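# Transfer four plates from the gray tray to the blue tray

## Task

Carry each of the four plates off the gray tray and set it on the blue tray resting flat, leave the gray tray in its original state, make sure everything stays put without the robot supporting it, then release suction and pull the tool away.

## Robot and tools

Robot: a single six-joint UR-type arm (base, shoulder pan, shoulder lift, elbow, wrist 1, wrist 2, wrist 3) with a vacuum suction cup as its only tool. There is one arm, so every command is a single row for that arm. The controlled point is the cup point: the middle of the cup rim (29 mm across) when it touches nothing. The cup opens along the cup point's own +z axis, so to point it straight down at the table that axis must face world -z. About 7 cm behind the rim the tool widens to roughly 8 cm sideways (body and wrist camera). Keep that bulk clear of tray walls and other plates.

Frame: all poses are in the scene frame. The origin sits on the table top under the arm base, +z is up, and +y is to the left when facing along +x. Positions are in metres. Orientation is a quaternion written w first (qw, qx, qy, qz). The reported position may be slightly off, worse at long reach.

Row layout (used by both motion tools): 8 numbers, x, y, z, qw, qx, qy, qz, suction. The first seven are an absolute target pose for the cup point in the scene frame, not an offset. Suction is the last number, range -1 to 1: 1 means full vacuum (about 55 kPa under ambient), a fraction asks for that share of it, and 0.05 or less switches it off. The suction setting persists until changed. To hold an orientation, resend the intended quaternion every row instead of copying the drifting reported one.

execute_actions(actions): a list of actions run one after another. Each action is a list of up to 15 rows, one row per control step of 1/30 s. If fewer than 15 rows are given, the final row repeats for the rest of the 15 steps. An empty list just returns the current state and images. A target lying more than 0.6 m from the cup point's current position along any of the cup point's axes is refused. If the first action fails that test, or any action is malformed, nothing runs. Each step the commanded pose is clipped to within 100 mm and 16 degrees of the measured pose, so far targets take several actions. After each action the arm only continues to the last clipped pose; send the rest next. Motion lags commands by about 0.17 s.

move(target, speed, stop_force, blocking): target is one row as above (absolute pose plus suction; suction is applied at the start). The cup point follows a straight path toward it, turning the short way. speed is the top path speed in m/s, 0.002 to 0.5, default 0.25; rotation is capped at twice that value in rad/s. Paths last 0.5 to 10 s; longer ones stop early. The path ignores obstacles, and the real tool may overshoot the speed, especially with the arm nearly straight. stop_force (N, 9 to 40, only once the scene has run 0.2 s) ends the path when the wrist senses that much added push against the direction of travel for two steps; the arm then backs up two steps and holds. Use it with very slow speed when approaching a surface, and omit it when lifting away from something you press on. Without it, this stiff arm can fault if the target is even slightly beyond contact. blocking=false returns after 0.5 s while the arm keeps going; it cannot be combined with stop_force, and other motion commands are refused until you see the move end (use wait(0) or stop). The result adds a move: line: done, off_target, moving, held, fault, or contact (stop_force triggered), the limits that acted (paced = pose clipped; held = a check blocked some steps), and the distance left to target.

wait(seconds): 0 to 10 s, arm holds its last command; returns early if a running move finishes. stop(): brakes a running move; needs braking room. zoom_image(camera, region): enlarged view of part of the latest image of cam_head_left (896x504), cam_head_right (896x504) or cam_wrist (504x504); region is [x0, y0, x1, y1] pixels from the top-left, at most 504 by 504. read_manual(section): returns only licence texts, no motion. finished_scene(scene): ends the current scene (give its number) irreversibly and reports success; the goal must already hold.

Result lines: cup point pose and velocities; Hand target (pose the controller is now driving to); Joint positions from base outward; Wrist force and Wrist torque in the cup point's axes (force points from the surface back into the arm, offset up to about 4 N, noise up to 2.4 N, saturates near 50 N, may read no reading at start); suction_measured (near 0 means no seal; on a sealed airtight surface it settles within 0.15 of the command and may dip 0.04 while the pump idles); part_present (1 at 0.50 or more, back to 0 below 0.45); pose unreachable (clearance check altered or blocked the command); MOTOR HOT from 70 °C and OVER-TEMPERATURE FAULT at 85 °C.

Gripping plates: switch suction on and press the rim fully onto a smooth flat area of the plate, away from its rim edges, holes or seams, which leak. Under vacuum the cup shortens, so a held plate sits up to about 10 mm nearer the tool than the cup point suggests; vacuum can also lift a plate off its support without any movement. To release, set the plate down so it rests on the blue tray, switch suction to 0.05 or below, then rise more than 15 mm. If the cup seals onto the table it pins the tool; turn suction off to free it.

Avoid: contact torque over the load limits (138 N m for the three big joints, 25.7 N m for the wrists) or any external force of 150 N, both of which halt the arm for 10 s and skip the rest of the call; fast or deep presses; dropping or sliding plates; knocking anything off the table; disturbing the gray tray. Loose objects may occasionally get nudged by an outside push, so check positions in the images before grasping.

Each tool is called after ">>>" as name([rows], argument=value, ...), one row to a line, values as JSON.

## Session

>>> execute_actions(actions=[])

Scene clock: 0.00 s.
end_effector_position=(+0.4321, -0.0087, +0.3147) suction_measured=0.00 part_present=0 end_effector_quat_wxyz=(-0.003, +0.010, +1.000, -0.001) end_effector_velocity=(-0.000, +0.000, -0.000) end_effector_angular_velocity=(+0.001, +0.002, +0.000)
Joint positions: [-0.317 -1.724  2.04  -1.891 -1.571 -0.315]
Joint velocities: [ 0.001  0.001 -0.     0.001 -0.     0.   ]
Wrist force (N, on the end effector, along its own x y z axes, offset not removed): no reading
Wrist torque (N m, same axes, about the end effector's origin, offset not removed): no reading
Hand target: +0.432, -0.009, +0.315; -0.003, +0.010, +1.000, -0.001

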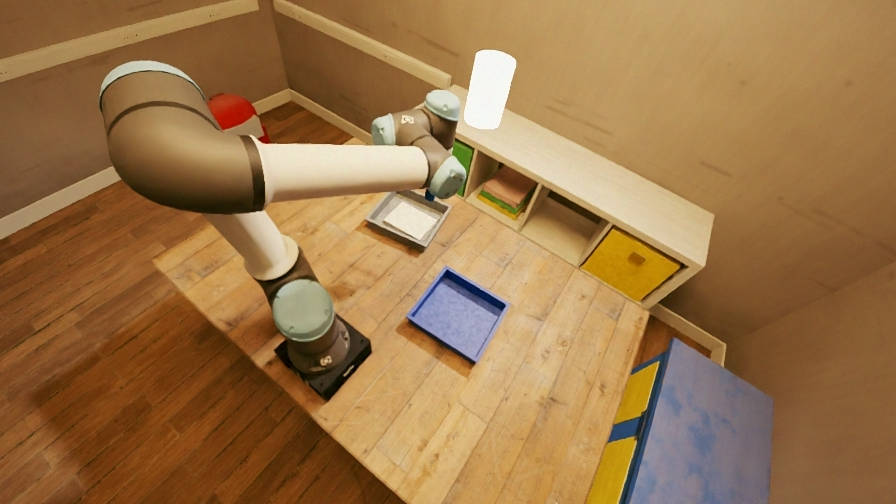

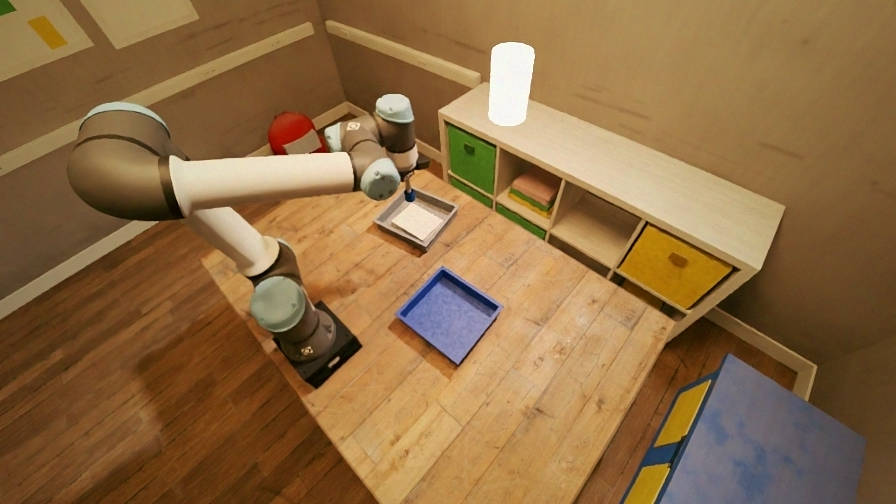

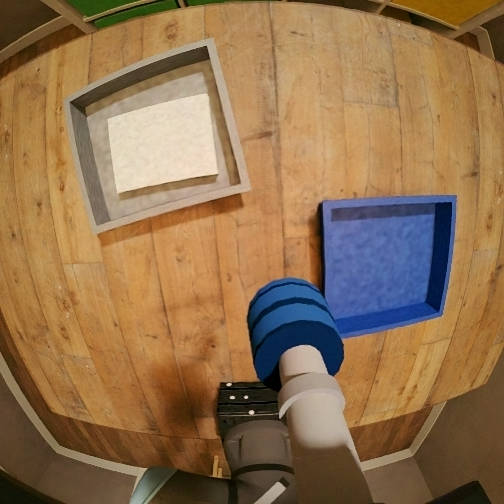

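>>> move(target=[0.55,0.16,0.06,0,0,1,0,0], speed=0.35)

Scene clock: 3.50 s.
end_effector_position=(+0.5508, +0.1601, +0.0602) suction_measured=0.00 part_present=0 end_effector_quat_wxyz=(+0.000, +0.000, +1.000, +0.001) end_effector_velocity=(+0.001, +0.001, -0.001) end_effector_angular_velocity=(-0.000, -0.001, -0.000)
Joint positions: [ 0.066 -1.014  1.954 -2.522 -1.57   0.048]
Joint velocities: [ 0.001  0.004 -0.004 -0.001 -0.     0.002]
Wrist force (N, on the end effector, along its own x y z axes, offset not removed): [-1.8 -0.7 0.3]
Wrist torque (N m, same axes, about the end effector's origin, offset not removed): [-0.22 0.26 0.01]
Hand target: +0.551, +0.160, +0.060; +0.000, +0.000, +1.000, +0.001
Off the commanded pose: 0.001 m, 0 deg.
move: done

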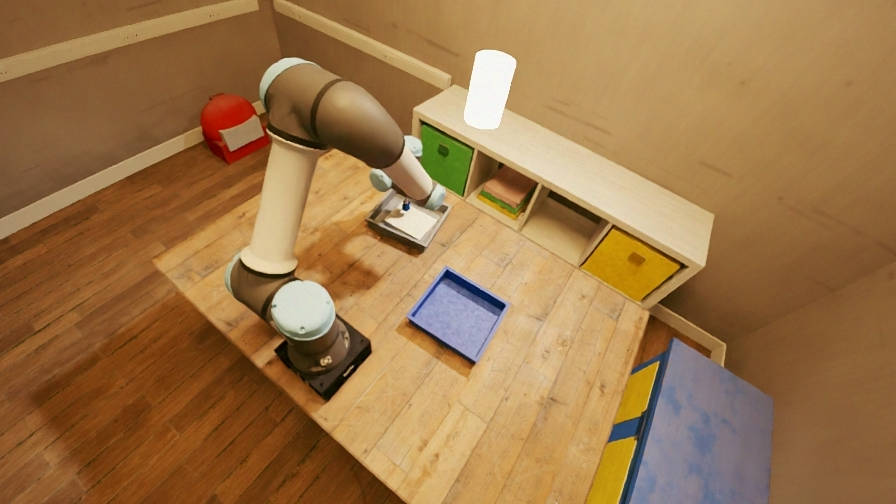

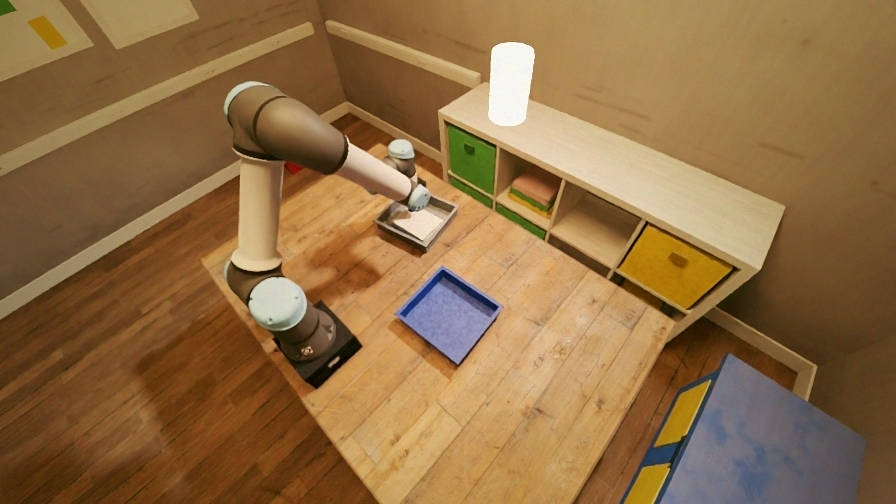

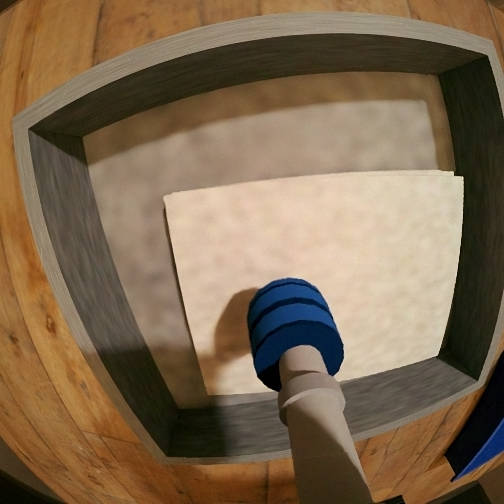

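>>> move(target=[0.548,0.137,0.03,0,0,1,0,1], speed=0.06)

>>> move(target=[0.548,0.137,-0.01,0,0,1,0,1], speed=0.008, stop_force=9)

>>> move(target=[0.551,0.14,0.09,0,0,1,0,1], speed=0.12)

>>> move(target=[0.345,-0.215,0.09,0,0,1,0,1], speed=0.35)

Scene clock: 9.00 s.
end_effector_position=(+0.5480, +0.1371, +0.0301) suction_measured=0.00 part_present=0 end_effector_quat_wxyz=(-0.000, +0.000, +1.000, -0.000) end_effector_velocity=(-0.000, -0.001, -0.001) end_effector_angular_velocity=(-0.000, -0.001, +0.000)
Joint positions: [ 0.026 -0.963  1.985 -2.604 -1.571  0.007]
Joint velocities: [-0.002  0.002  0.001 -0.005 -0.    -0.002]
Wrist force (N, on the end effector, along its own x y z axes, offset not removed): [-2.7 1.2 -0.4]
Wrist torque (N m, same axes, about the end effector's origin, offset not removed): [0.06 0.36 -0.04]
Hand target: +0.548, +0.137, +0.030; -0.000, -0.000, +1.000, -0.000
Off the commanded pose: 0.000 m, 0 deg.
move: done

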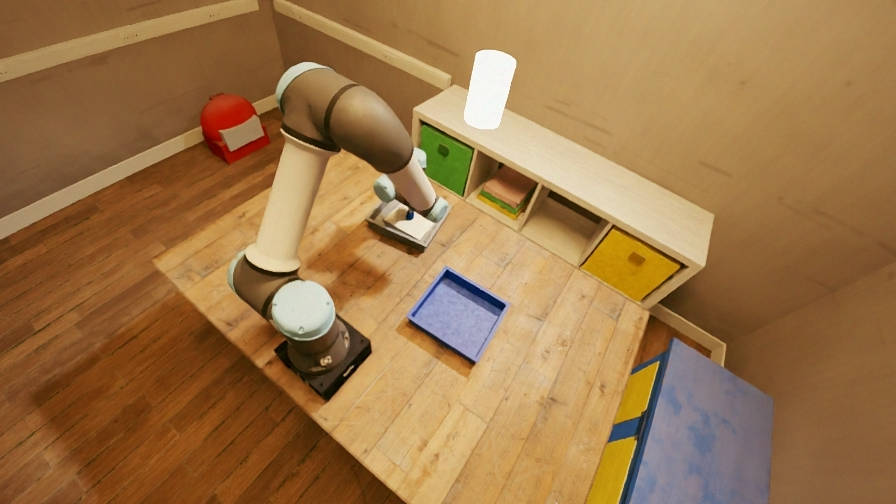

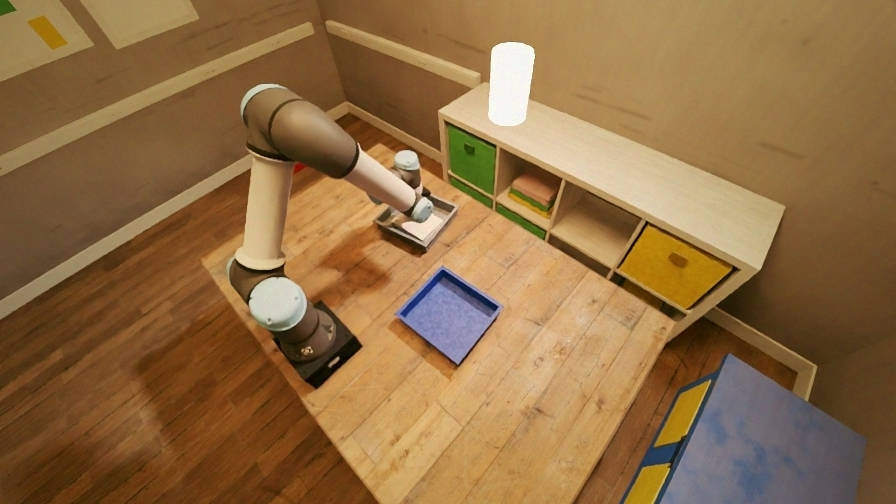

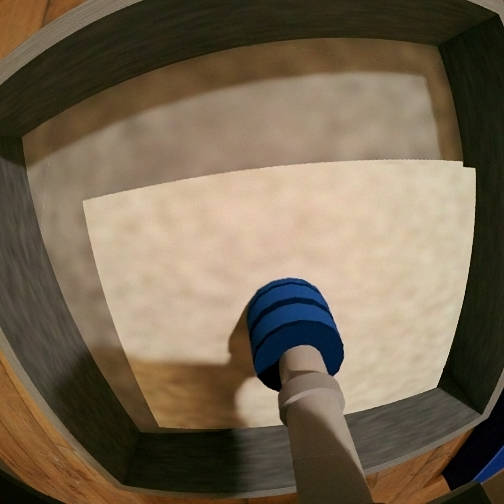

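Scene clock: 10.93 s.
end_effector_position=(+0.5481, +0.1370, +0.0177) suction_measured=1.00 part_present=1 end_effector_quat_wxyz=(+0.000, +0.000, +1.000, -0.000) end_effector_velocity=(-0.001, +0.000, +0.002) end_effector_angular_velocity=(+0.000, +0.005, +0.000)
Joint positions: [ 0.025 -0.935  1.985 -2.632 -1.571  0.007]
Joint velocities: [ 0.    -0.005  0.     0.01   0.    -0.   ]
Wrist force (N, on the end effector, along its own x y z axes, offset not removed): [-2.7 0.6 -24.6]
Wrist torque (N m, same axes, about the end effector's origin, offset not removed): [-0.05 0.10 -0.04]
Hand target: +0.548, +0.137, +0.018; +0.000, +0.000, +1.000, -0.000
Off the commanded pose: 0.028 m, 0 deg.
move: contact

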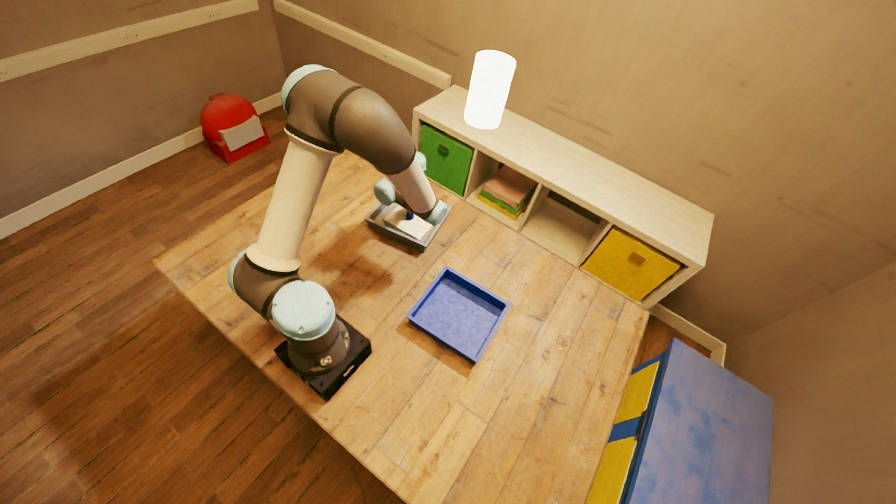

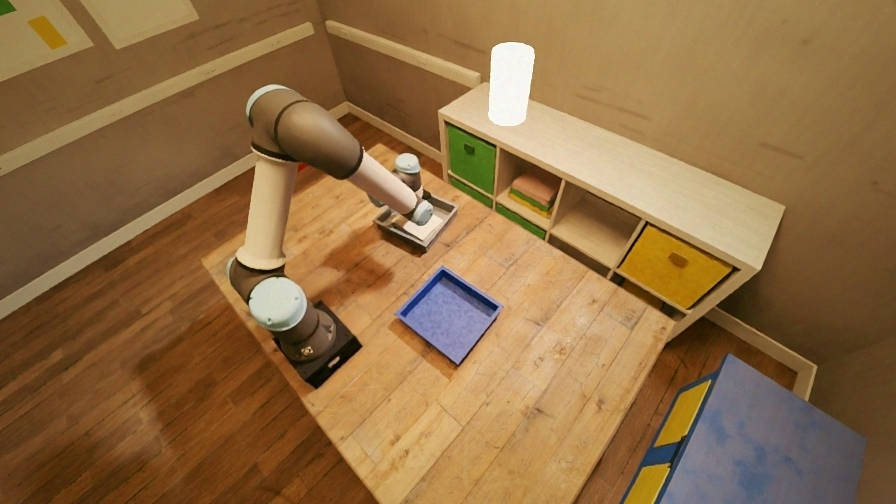

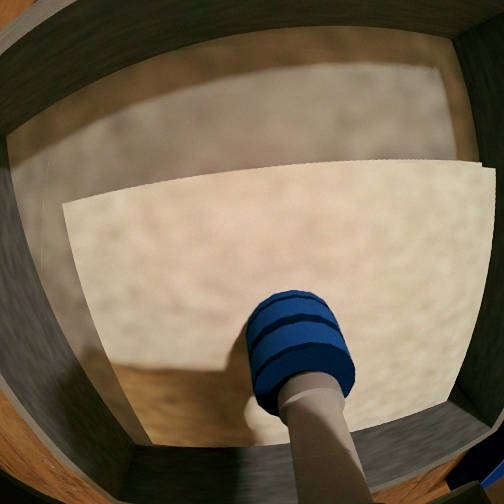

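Scene clock: 12.03 s.
end_effector_position=(+0.5508, +0.1400, +0.0899) suction_measured=0.98 part_present=1 end_effector_quat_wxyz=(+0.000, +0.000, +1.000, +0.000) end_effector_velocity=(-0.000, -0.000, +0.002) end_effector_angular_velocity=(-0.000, +0.000, -0.000)
Joint positions: [ 0.031 -1.083  1.959 -2.458 -1.571  0.012]
Joint velocities: [-0.    -0.004 -0.001  0.006 -0.     0.   ]
Wrist force (N, on the end effector, along its own x y z axes, offset not removed): [1.1 -1.0 1.3]
Wrist torque (N m, same axes, about the end effector's origin, offset not removed): [-0.11 -0.17 0.04]
Hand target: +0.551, +0.140, +0.090; +0.000, +0.000, +1.000, +0.000
Off the commanded pose: 0.000 m, 0 deg.
move: done

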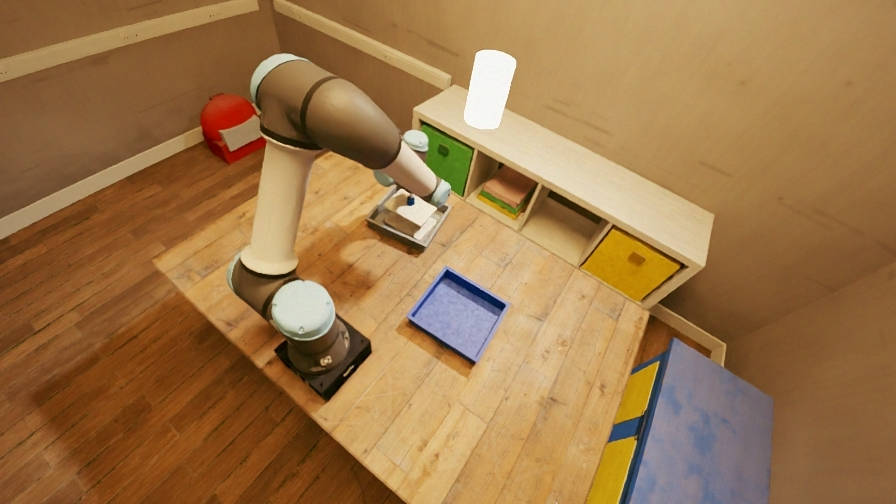

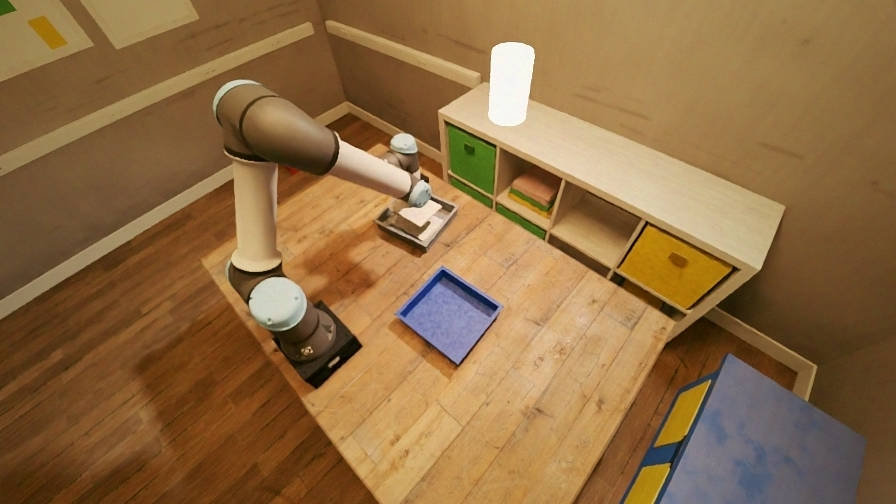

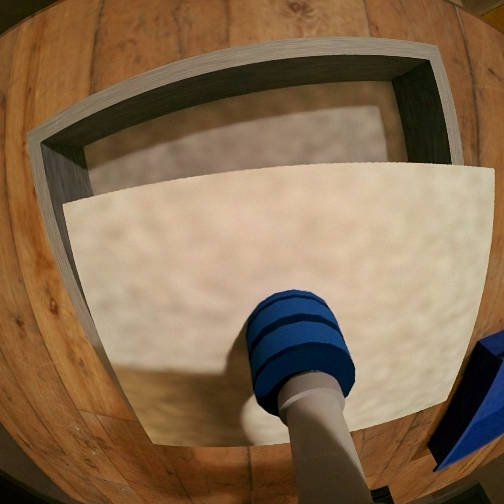

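Scene clock: 13.90 s.
end_effector_position=(+0.3442, -0.2157, +0.0897) suction_measured=0.98 part_present=1 end_effector_quat_wxyz=(-0.001, +0.000, +1.000, -0.002) end_effector_velocity=(-0.001, -0.002, -0.001) end_effector_angular_velocity=(+0.002, -0.000, +0.001)
Joint positions: [-0.879 -1.353  2.419 -2.645 -1.566 -0.897]
Joint velocities: [-0.005  0.002 -0.001  0.001  0.002 -0.006]
Wrist force (N, on the end effector, along its own x y z axes, offset not removed): [-0.8 0.9 0.2]
Wrist torque (N m, same axes, about the end effector's origin, offset not removed): [-0.07 0.19 0.09]
Hand target: +0.344, -0.216, +0.090; -0.001, -0.000, +1.000, -0.002
Off the commanded pose: 0.001 m, 0 deg.
move: done

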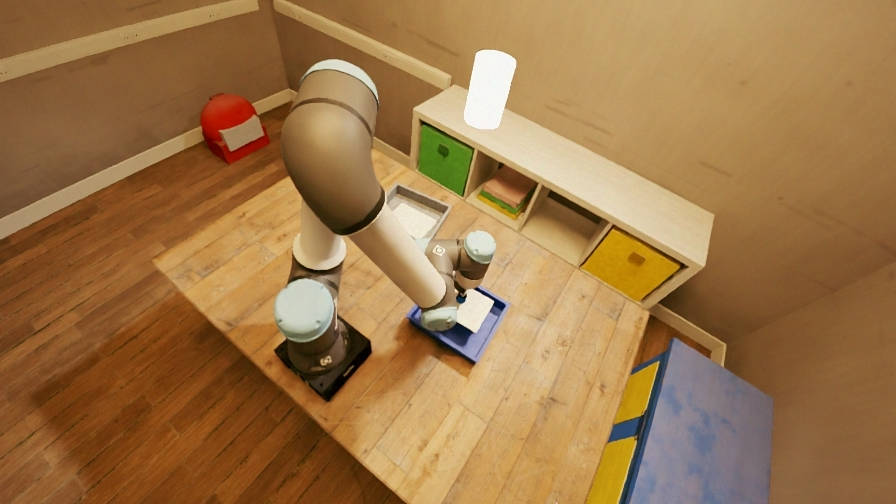

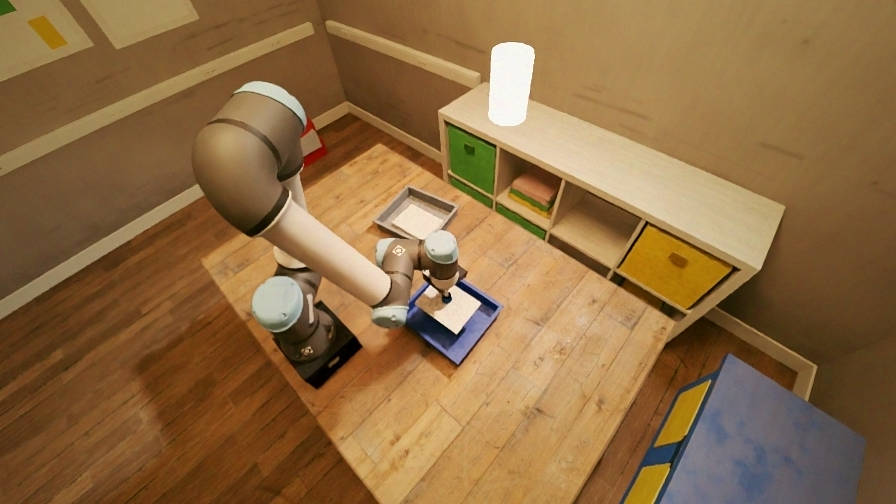

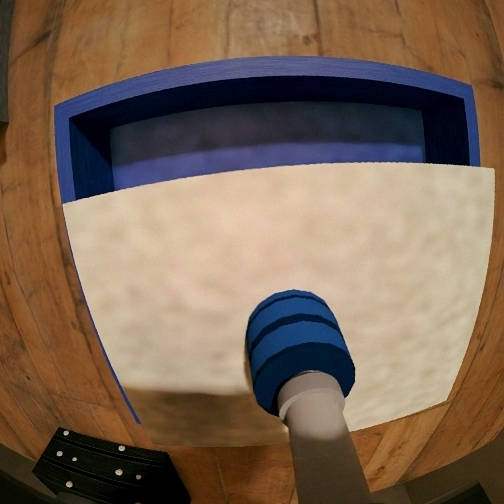

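>>> move(target=[0.35,-0.215,0.008,0,0,1,0,1], speed=0.15)

>>> move(target=[0.35,-0.215,-0.01,0,0,1,0,1], speed=0.006, stop_force=9)

>>> execute_actions([
  [[0.35,-0.215,0.008,0,0,1,0,0]],
])

>>> move(target=[0.35,-0.215,0.08,0,0,1,0,0])

>>> move(target=[0.548,0.137,0.08,0,0,1,0,0], speed=0.45)

>>> move(target=[0.548,0.137,0.018,0,0,1,0,1], speed=0.1)

Scene clock: 21.37 s.
end_effector_position=(+0.3501, -0.2151, +0.0081) suction_measured=0.98 part_present=1 end_effector_quat_wxyz=(-0.000, -0.000, +1.000, +0.000) end_effector_velocity=(+0.001, -0.000, -0.002) end_effector_angular_velocity=(+0.000, -0.001, -0.000)
Joint positions: [-0.866 -1.072  2.426 -2.932 -1.562 -0.885]
Joint velocities: [ 0.     0.008 -0.002 -0.007  0.     0.001]
Wrist force (N, on the end effector, along its own x y z axes, offset not removed): [-1.2 0.7 0.5]
Wrist torque (N m, same axes, about the end effector's origin, offset not removed): [0.09 0.12 0.13]
Hand target: +0.350, -0.215, +0.008; +0.000, -0.000, +1.000, +0.000
Off the commanded pose: 0.000 m, 0 deg.
move: done

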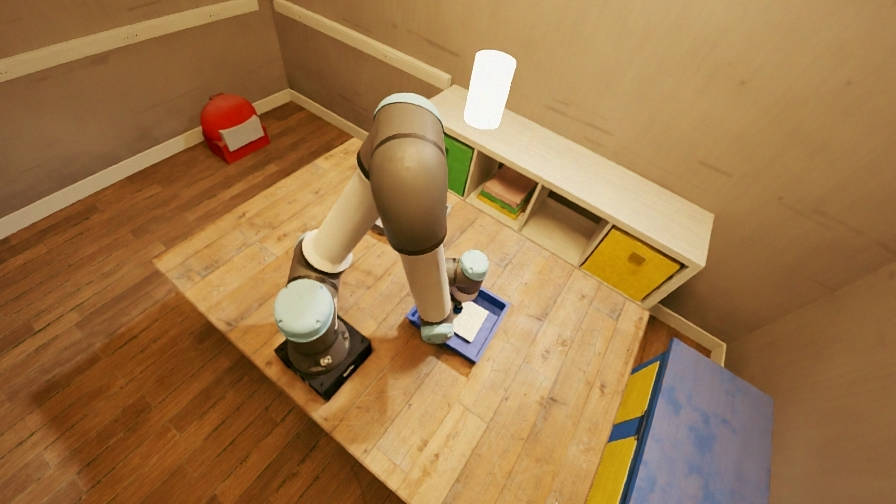

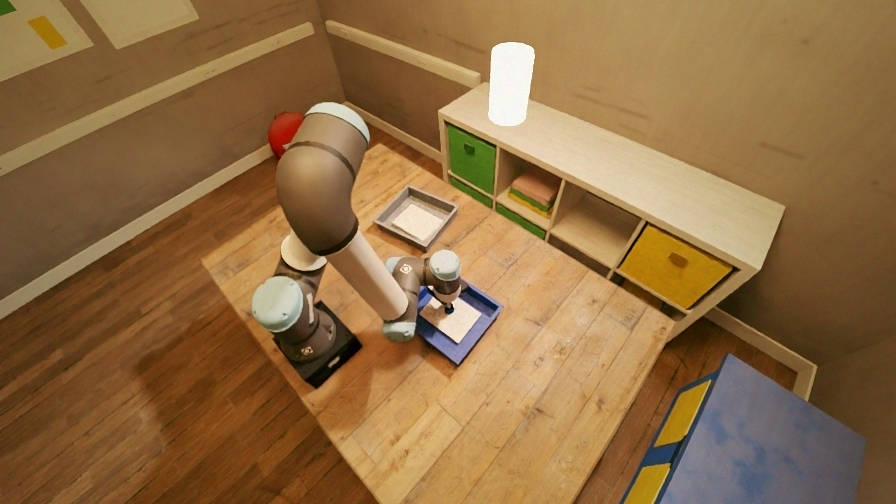

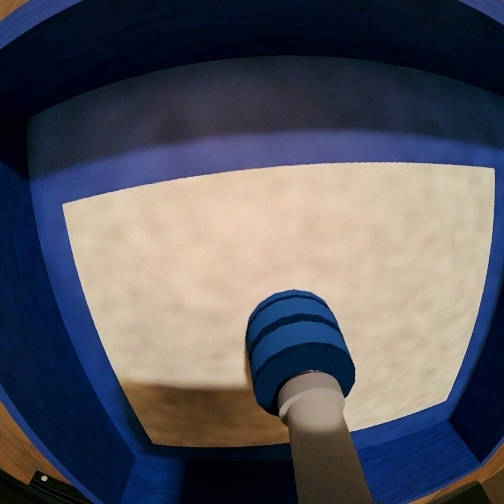

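Scene clock: 23.17 s.
end_effector_position=(+0.3501, -0.2151, -0.0004) suction_measured=1.00 part_present=1 end_effector_quat_wxyz=(+0.000, -0.000, +1.000, -0.000) end_effector_velocity=(+0.000, +0.001, +0.002) end_effector_angular_velocity=(+0.002, +0.001, +0.000)
Joint positions: [-0.866 -1.042  2.425 -2.961 -1.562 -0.885]
Joint velocities: [ 0.001 -0.007 -0.     0.009  0.     0.   ]
Wrist force (N, on the end effector, along its own x y z axes, offset not removed): [-1.7 2.7 -23.0]
Wrist torque (N m, same axes, about the end effector's origin, offset not removed): [0.03 0.51 0.00]
Hand target: +0.350, -0.215, -0.000; +0.000, -0.000, +1.000, +0.000
Off the commanded pose: 0.010 m, 0 deg.
move: contact

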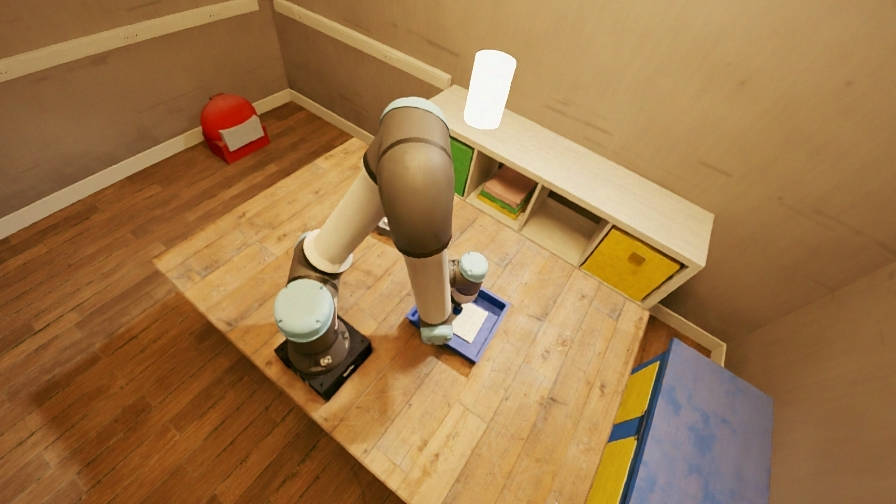

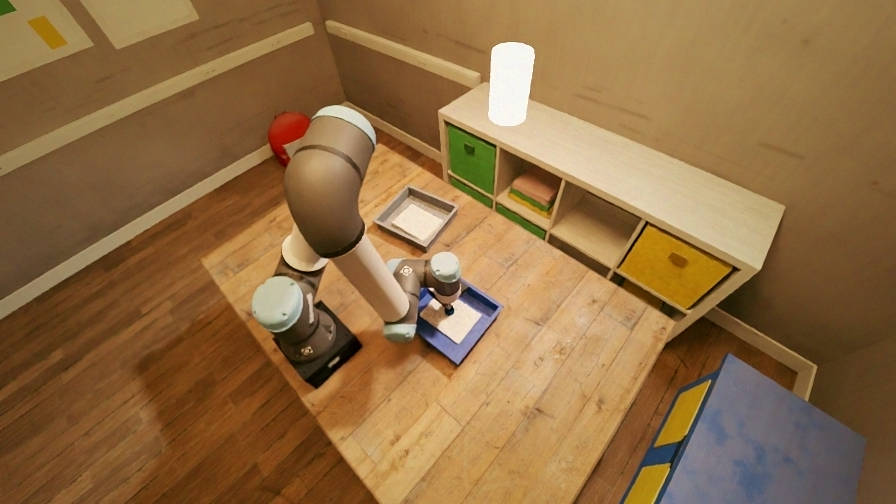

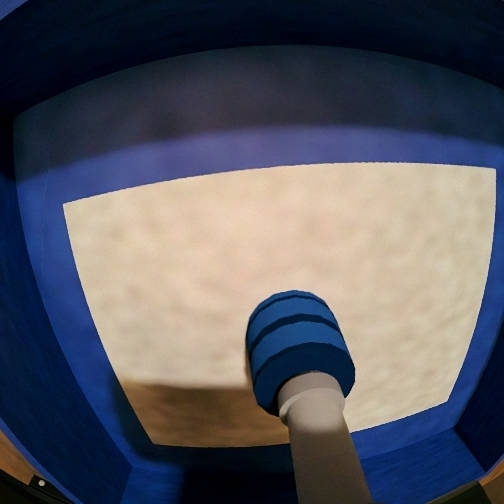

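Scene clock: 23.67 s.
end_effector_position=(+0.3500, -0.2149, +0.0079) suction_measured=0.00 part_present=0 end_effector_quat_wxyz=(+0.000, -0.000, +1.000, +0.000) end_effector_velocity=(-0.000, +0.000, +0.001) end_effector_angular_velocity=(-0.000, -0.000, -0.001)
Joint positions: [-0.866 -1.072  2.427 -2.933 -1.562 -0.885]
Joint velocities: [-0.    -0.005  0.     0.004 -0.     0.001]
Wrist force (N, on the end effector, along its own x y z axes, offset not removed): [-2.7 -0.2 -1.0]
Wrist torque (N m, same axes, about the end effector's origin, offset not removed): [-0.12 0.36 -0.03]
Hand target: +0.350, -0.215, +0.008; +0.000, +0.000, +1.000, -0.000
Off the commanded pose: 0.000 m, 0 deg.

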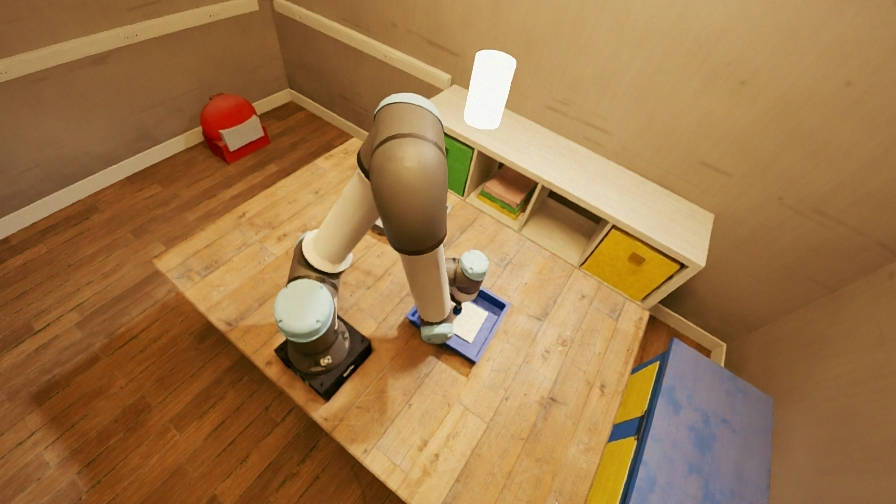

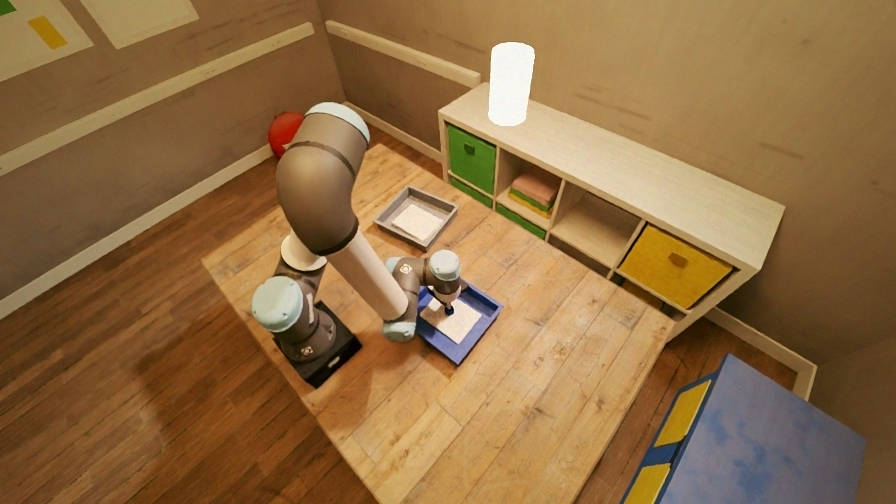

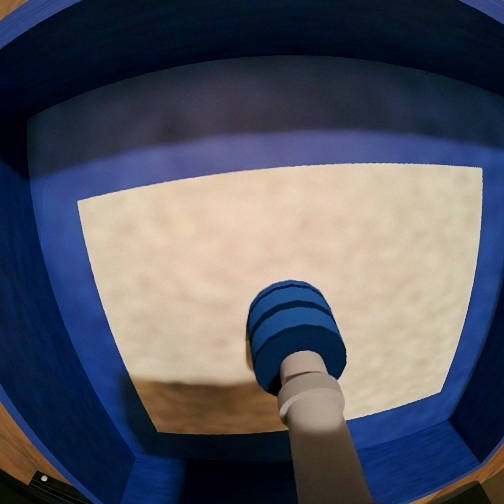

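Scene clock: 24.63 s.
end_effector_position=(+0.3499, -0.2149, +0.0799) suction_measured=0.00 part_present=0 end_effector_quat_wxyz=(+0.000, +0.000, +1.000, -0.000) end_effector_velocity=(-0.000, +0.000, +0.002) end_effector_angular_velocity=(+0.002, +0.002, +0.000)
Joint positions: [-0.868 -1.315  2.412 -2.675 -1.562 -0.886]
Joint velocities: [ 0.    -0.006 -0.002  0.011 -0.     0.   ]
Wrist force (N, on the end effector, along its own x y z axes, offset not removed): [-2.9 0.4 0.1]
Wrist torque (N m, same axes, about the end effector's origin, offset not removed): [-0.04 0.54 0.01]
Hand target: +0.350, -0.215, +0.080; -0.000, +0.000, +1.000, -0.000
Off the commanded pose: 0.000 m, 0 deg.
move: done

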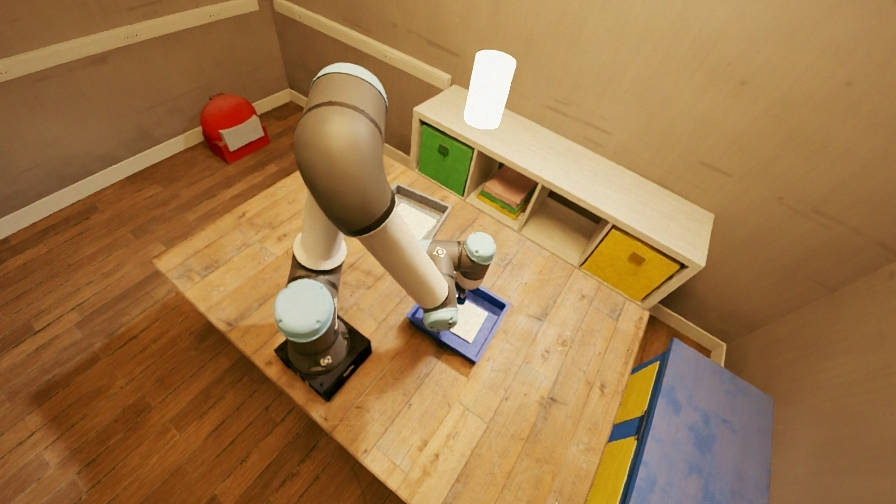

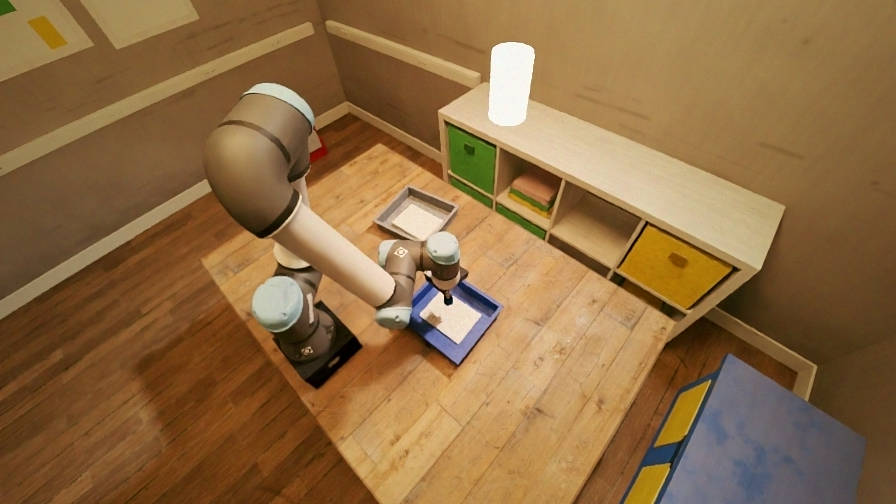

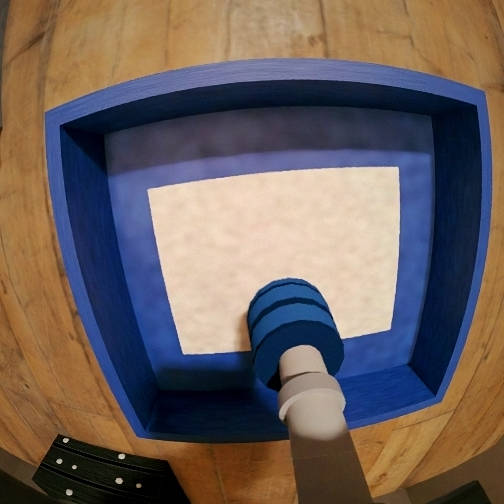

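Scene clock: 26.30 s.
end_effector_position=(+0.5487, +0.1378, +0.0804) suction_measured=0.00 part_present=0 end_effector_quat_wxyz=(+0.001, -0.000, +1.000, +0.002) end_effector_velocity=(+0.001, +0.001, -0.001) end_effector_angular_velocity=(-0.001, +0.003, -0.002)
Joint positions: [ 0.025 -1.069  1.973 -2.488 -1.567  0.007]
Joint velocities: [ 0.001  0.004 -0.006  0.005 -0.001  0.003]
Wrist force (N, on the end effector, along its own x y z axes, offset not removed): [-0.6 0.0 -0.2]
Wrist torque (N m, same axes, about the end effector's origin, offset not removed): [-0.07 0.03 0.03]
Hand target: +0.549, +0.138, +0.080; +0.001, +0.000, +1.000, +0.002
Off the commanded pose: 0.001 m, 0 deg.
move: done

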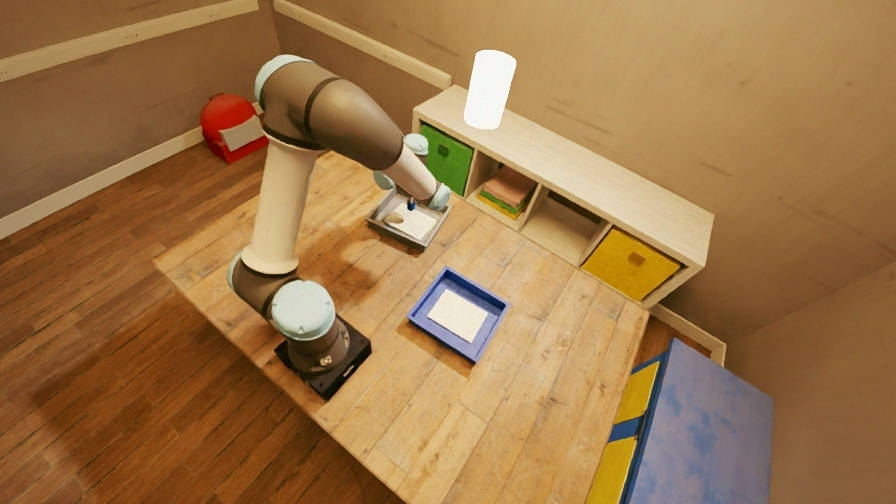

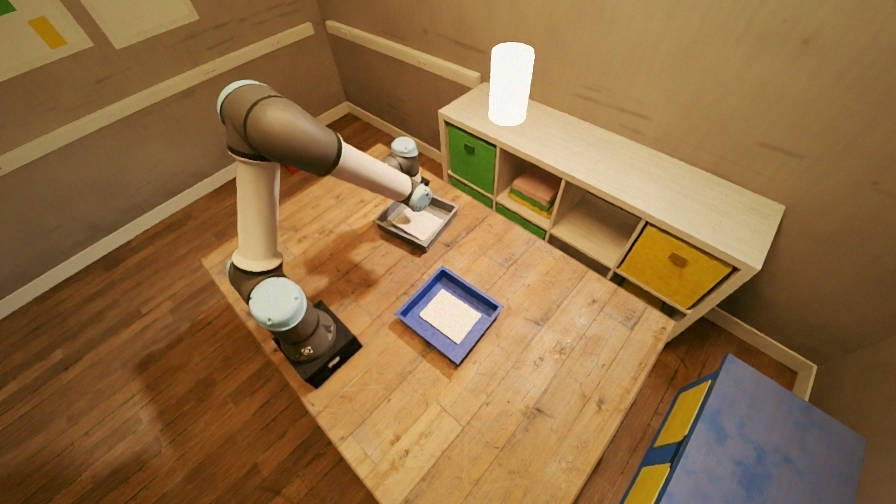

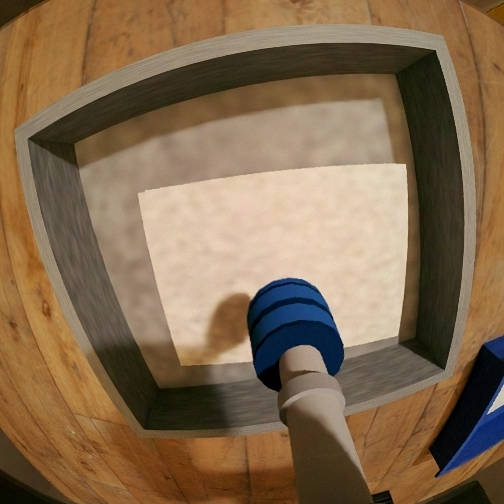

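Scene clock: 27.40 s.
end_effector_position=(+0.5481, +0.1370, +0.0181) suction_measured=0.55 part_present=1 end_effector_quat_wxyz=(-0.000, -0.000, +1.000, +0.000) end_effector_velocity=(+0.000, -0.000, -0.002) end_effector_angular_velocity=(-0.001, -0.000, +0.000)
Joint positions: [ 0.025 -0.936  1.985 -2.631 -1.571  0.007]
Joint velocities: [-0.     0.005 -0.001 -0.003 -0.001 -0.   ]
Wrist force (N, on the end effector, along its own x y z axes, offset not removed): [1.1 0.2 0.5]
Wrist torque (N m, same axes, about the end effector's origin, offset not removed): [-0.05 -0.23 0.08]
Hand target: +0.548, +0.137, +0.018; +0.000, -0.000, +1.000, -0.000
Off the commanded pose: 0.000 m, 0 deg.
move: done

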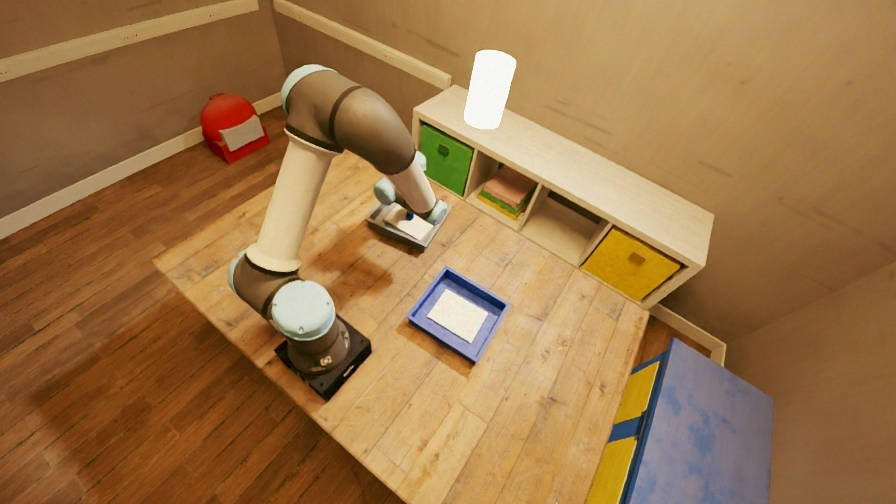

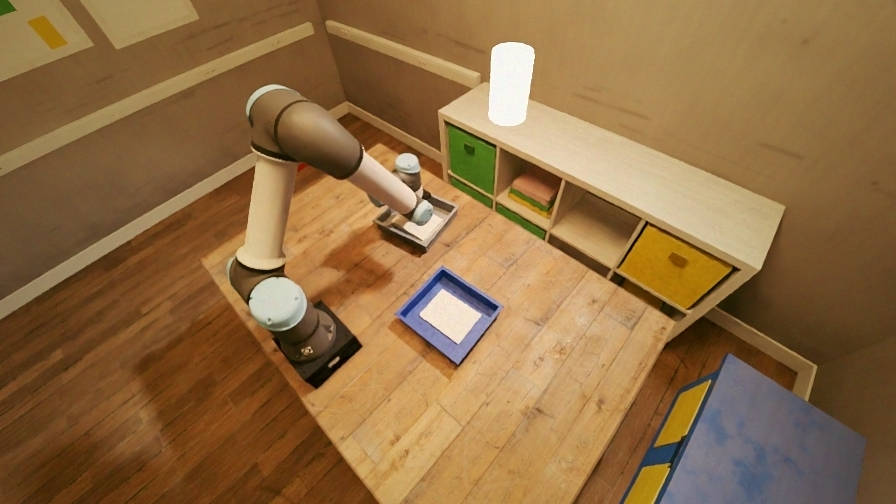

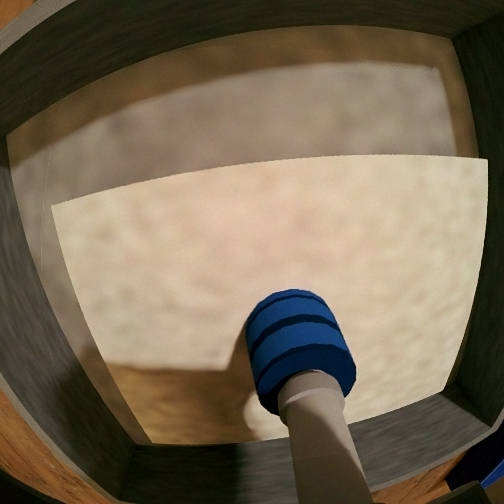

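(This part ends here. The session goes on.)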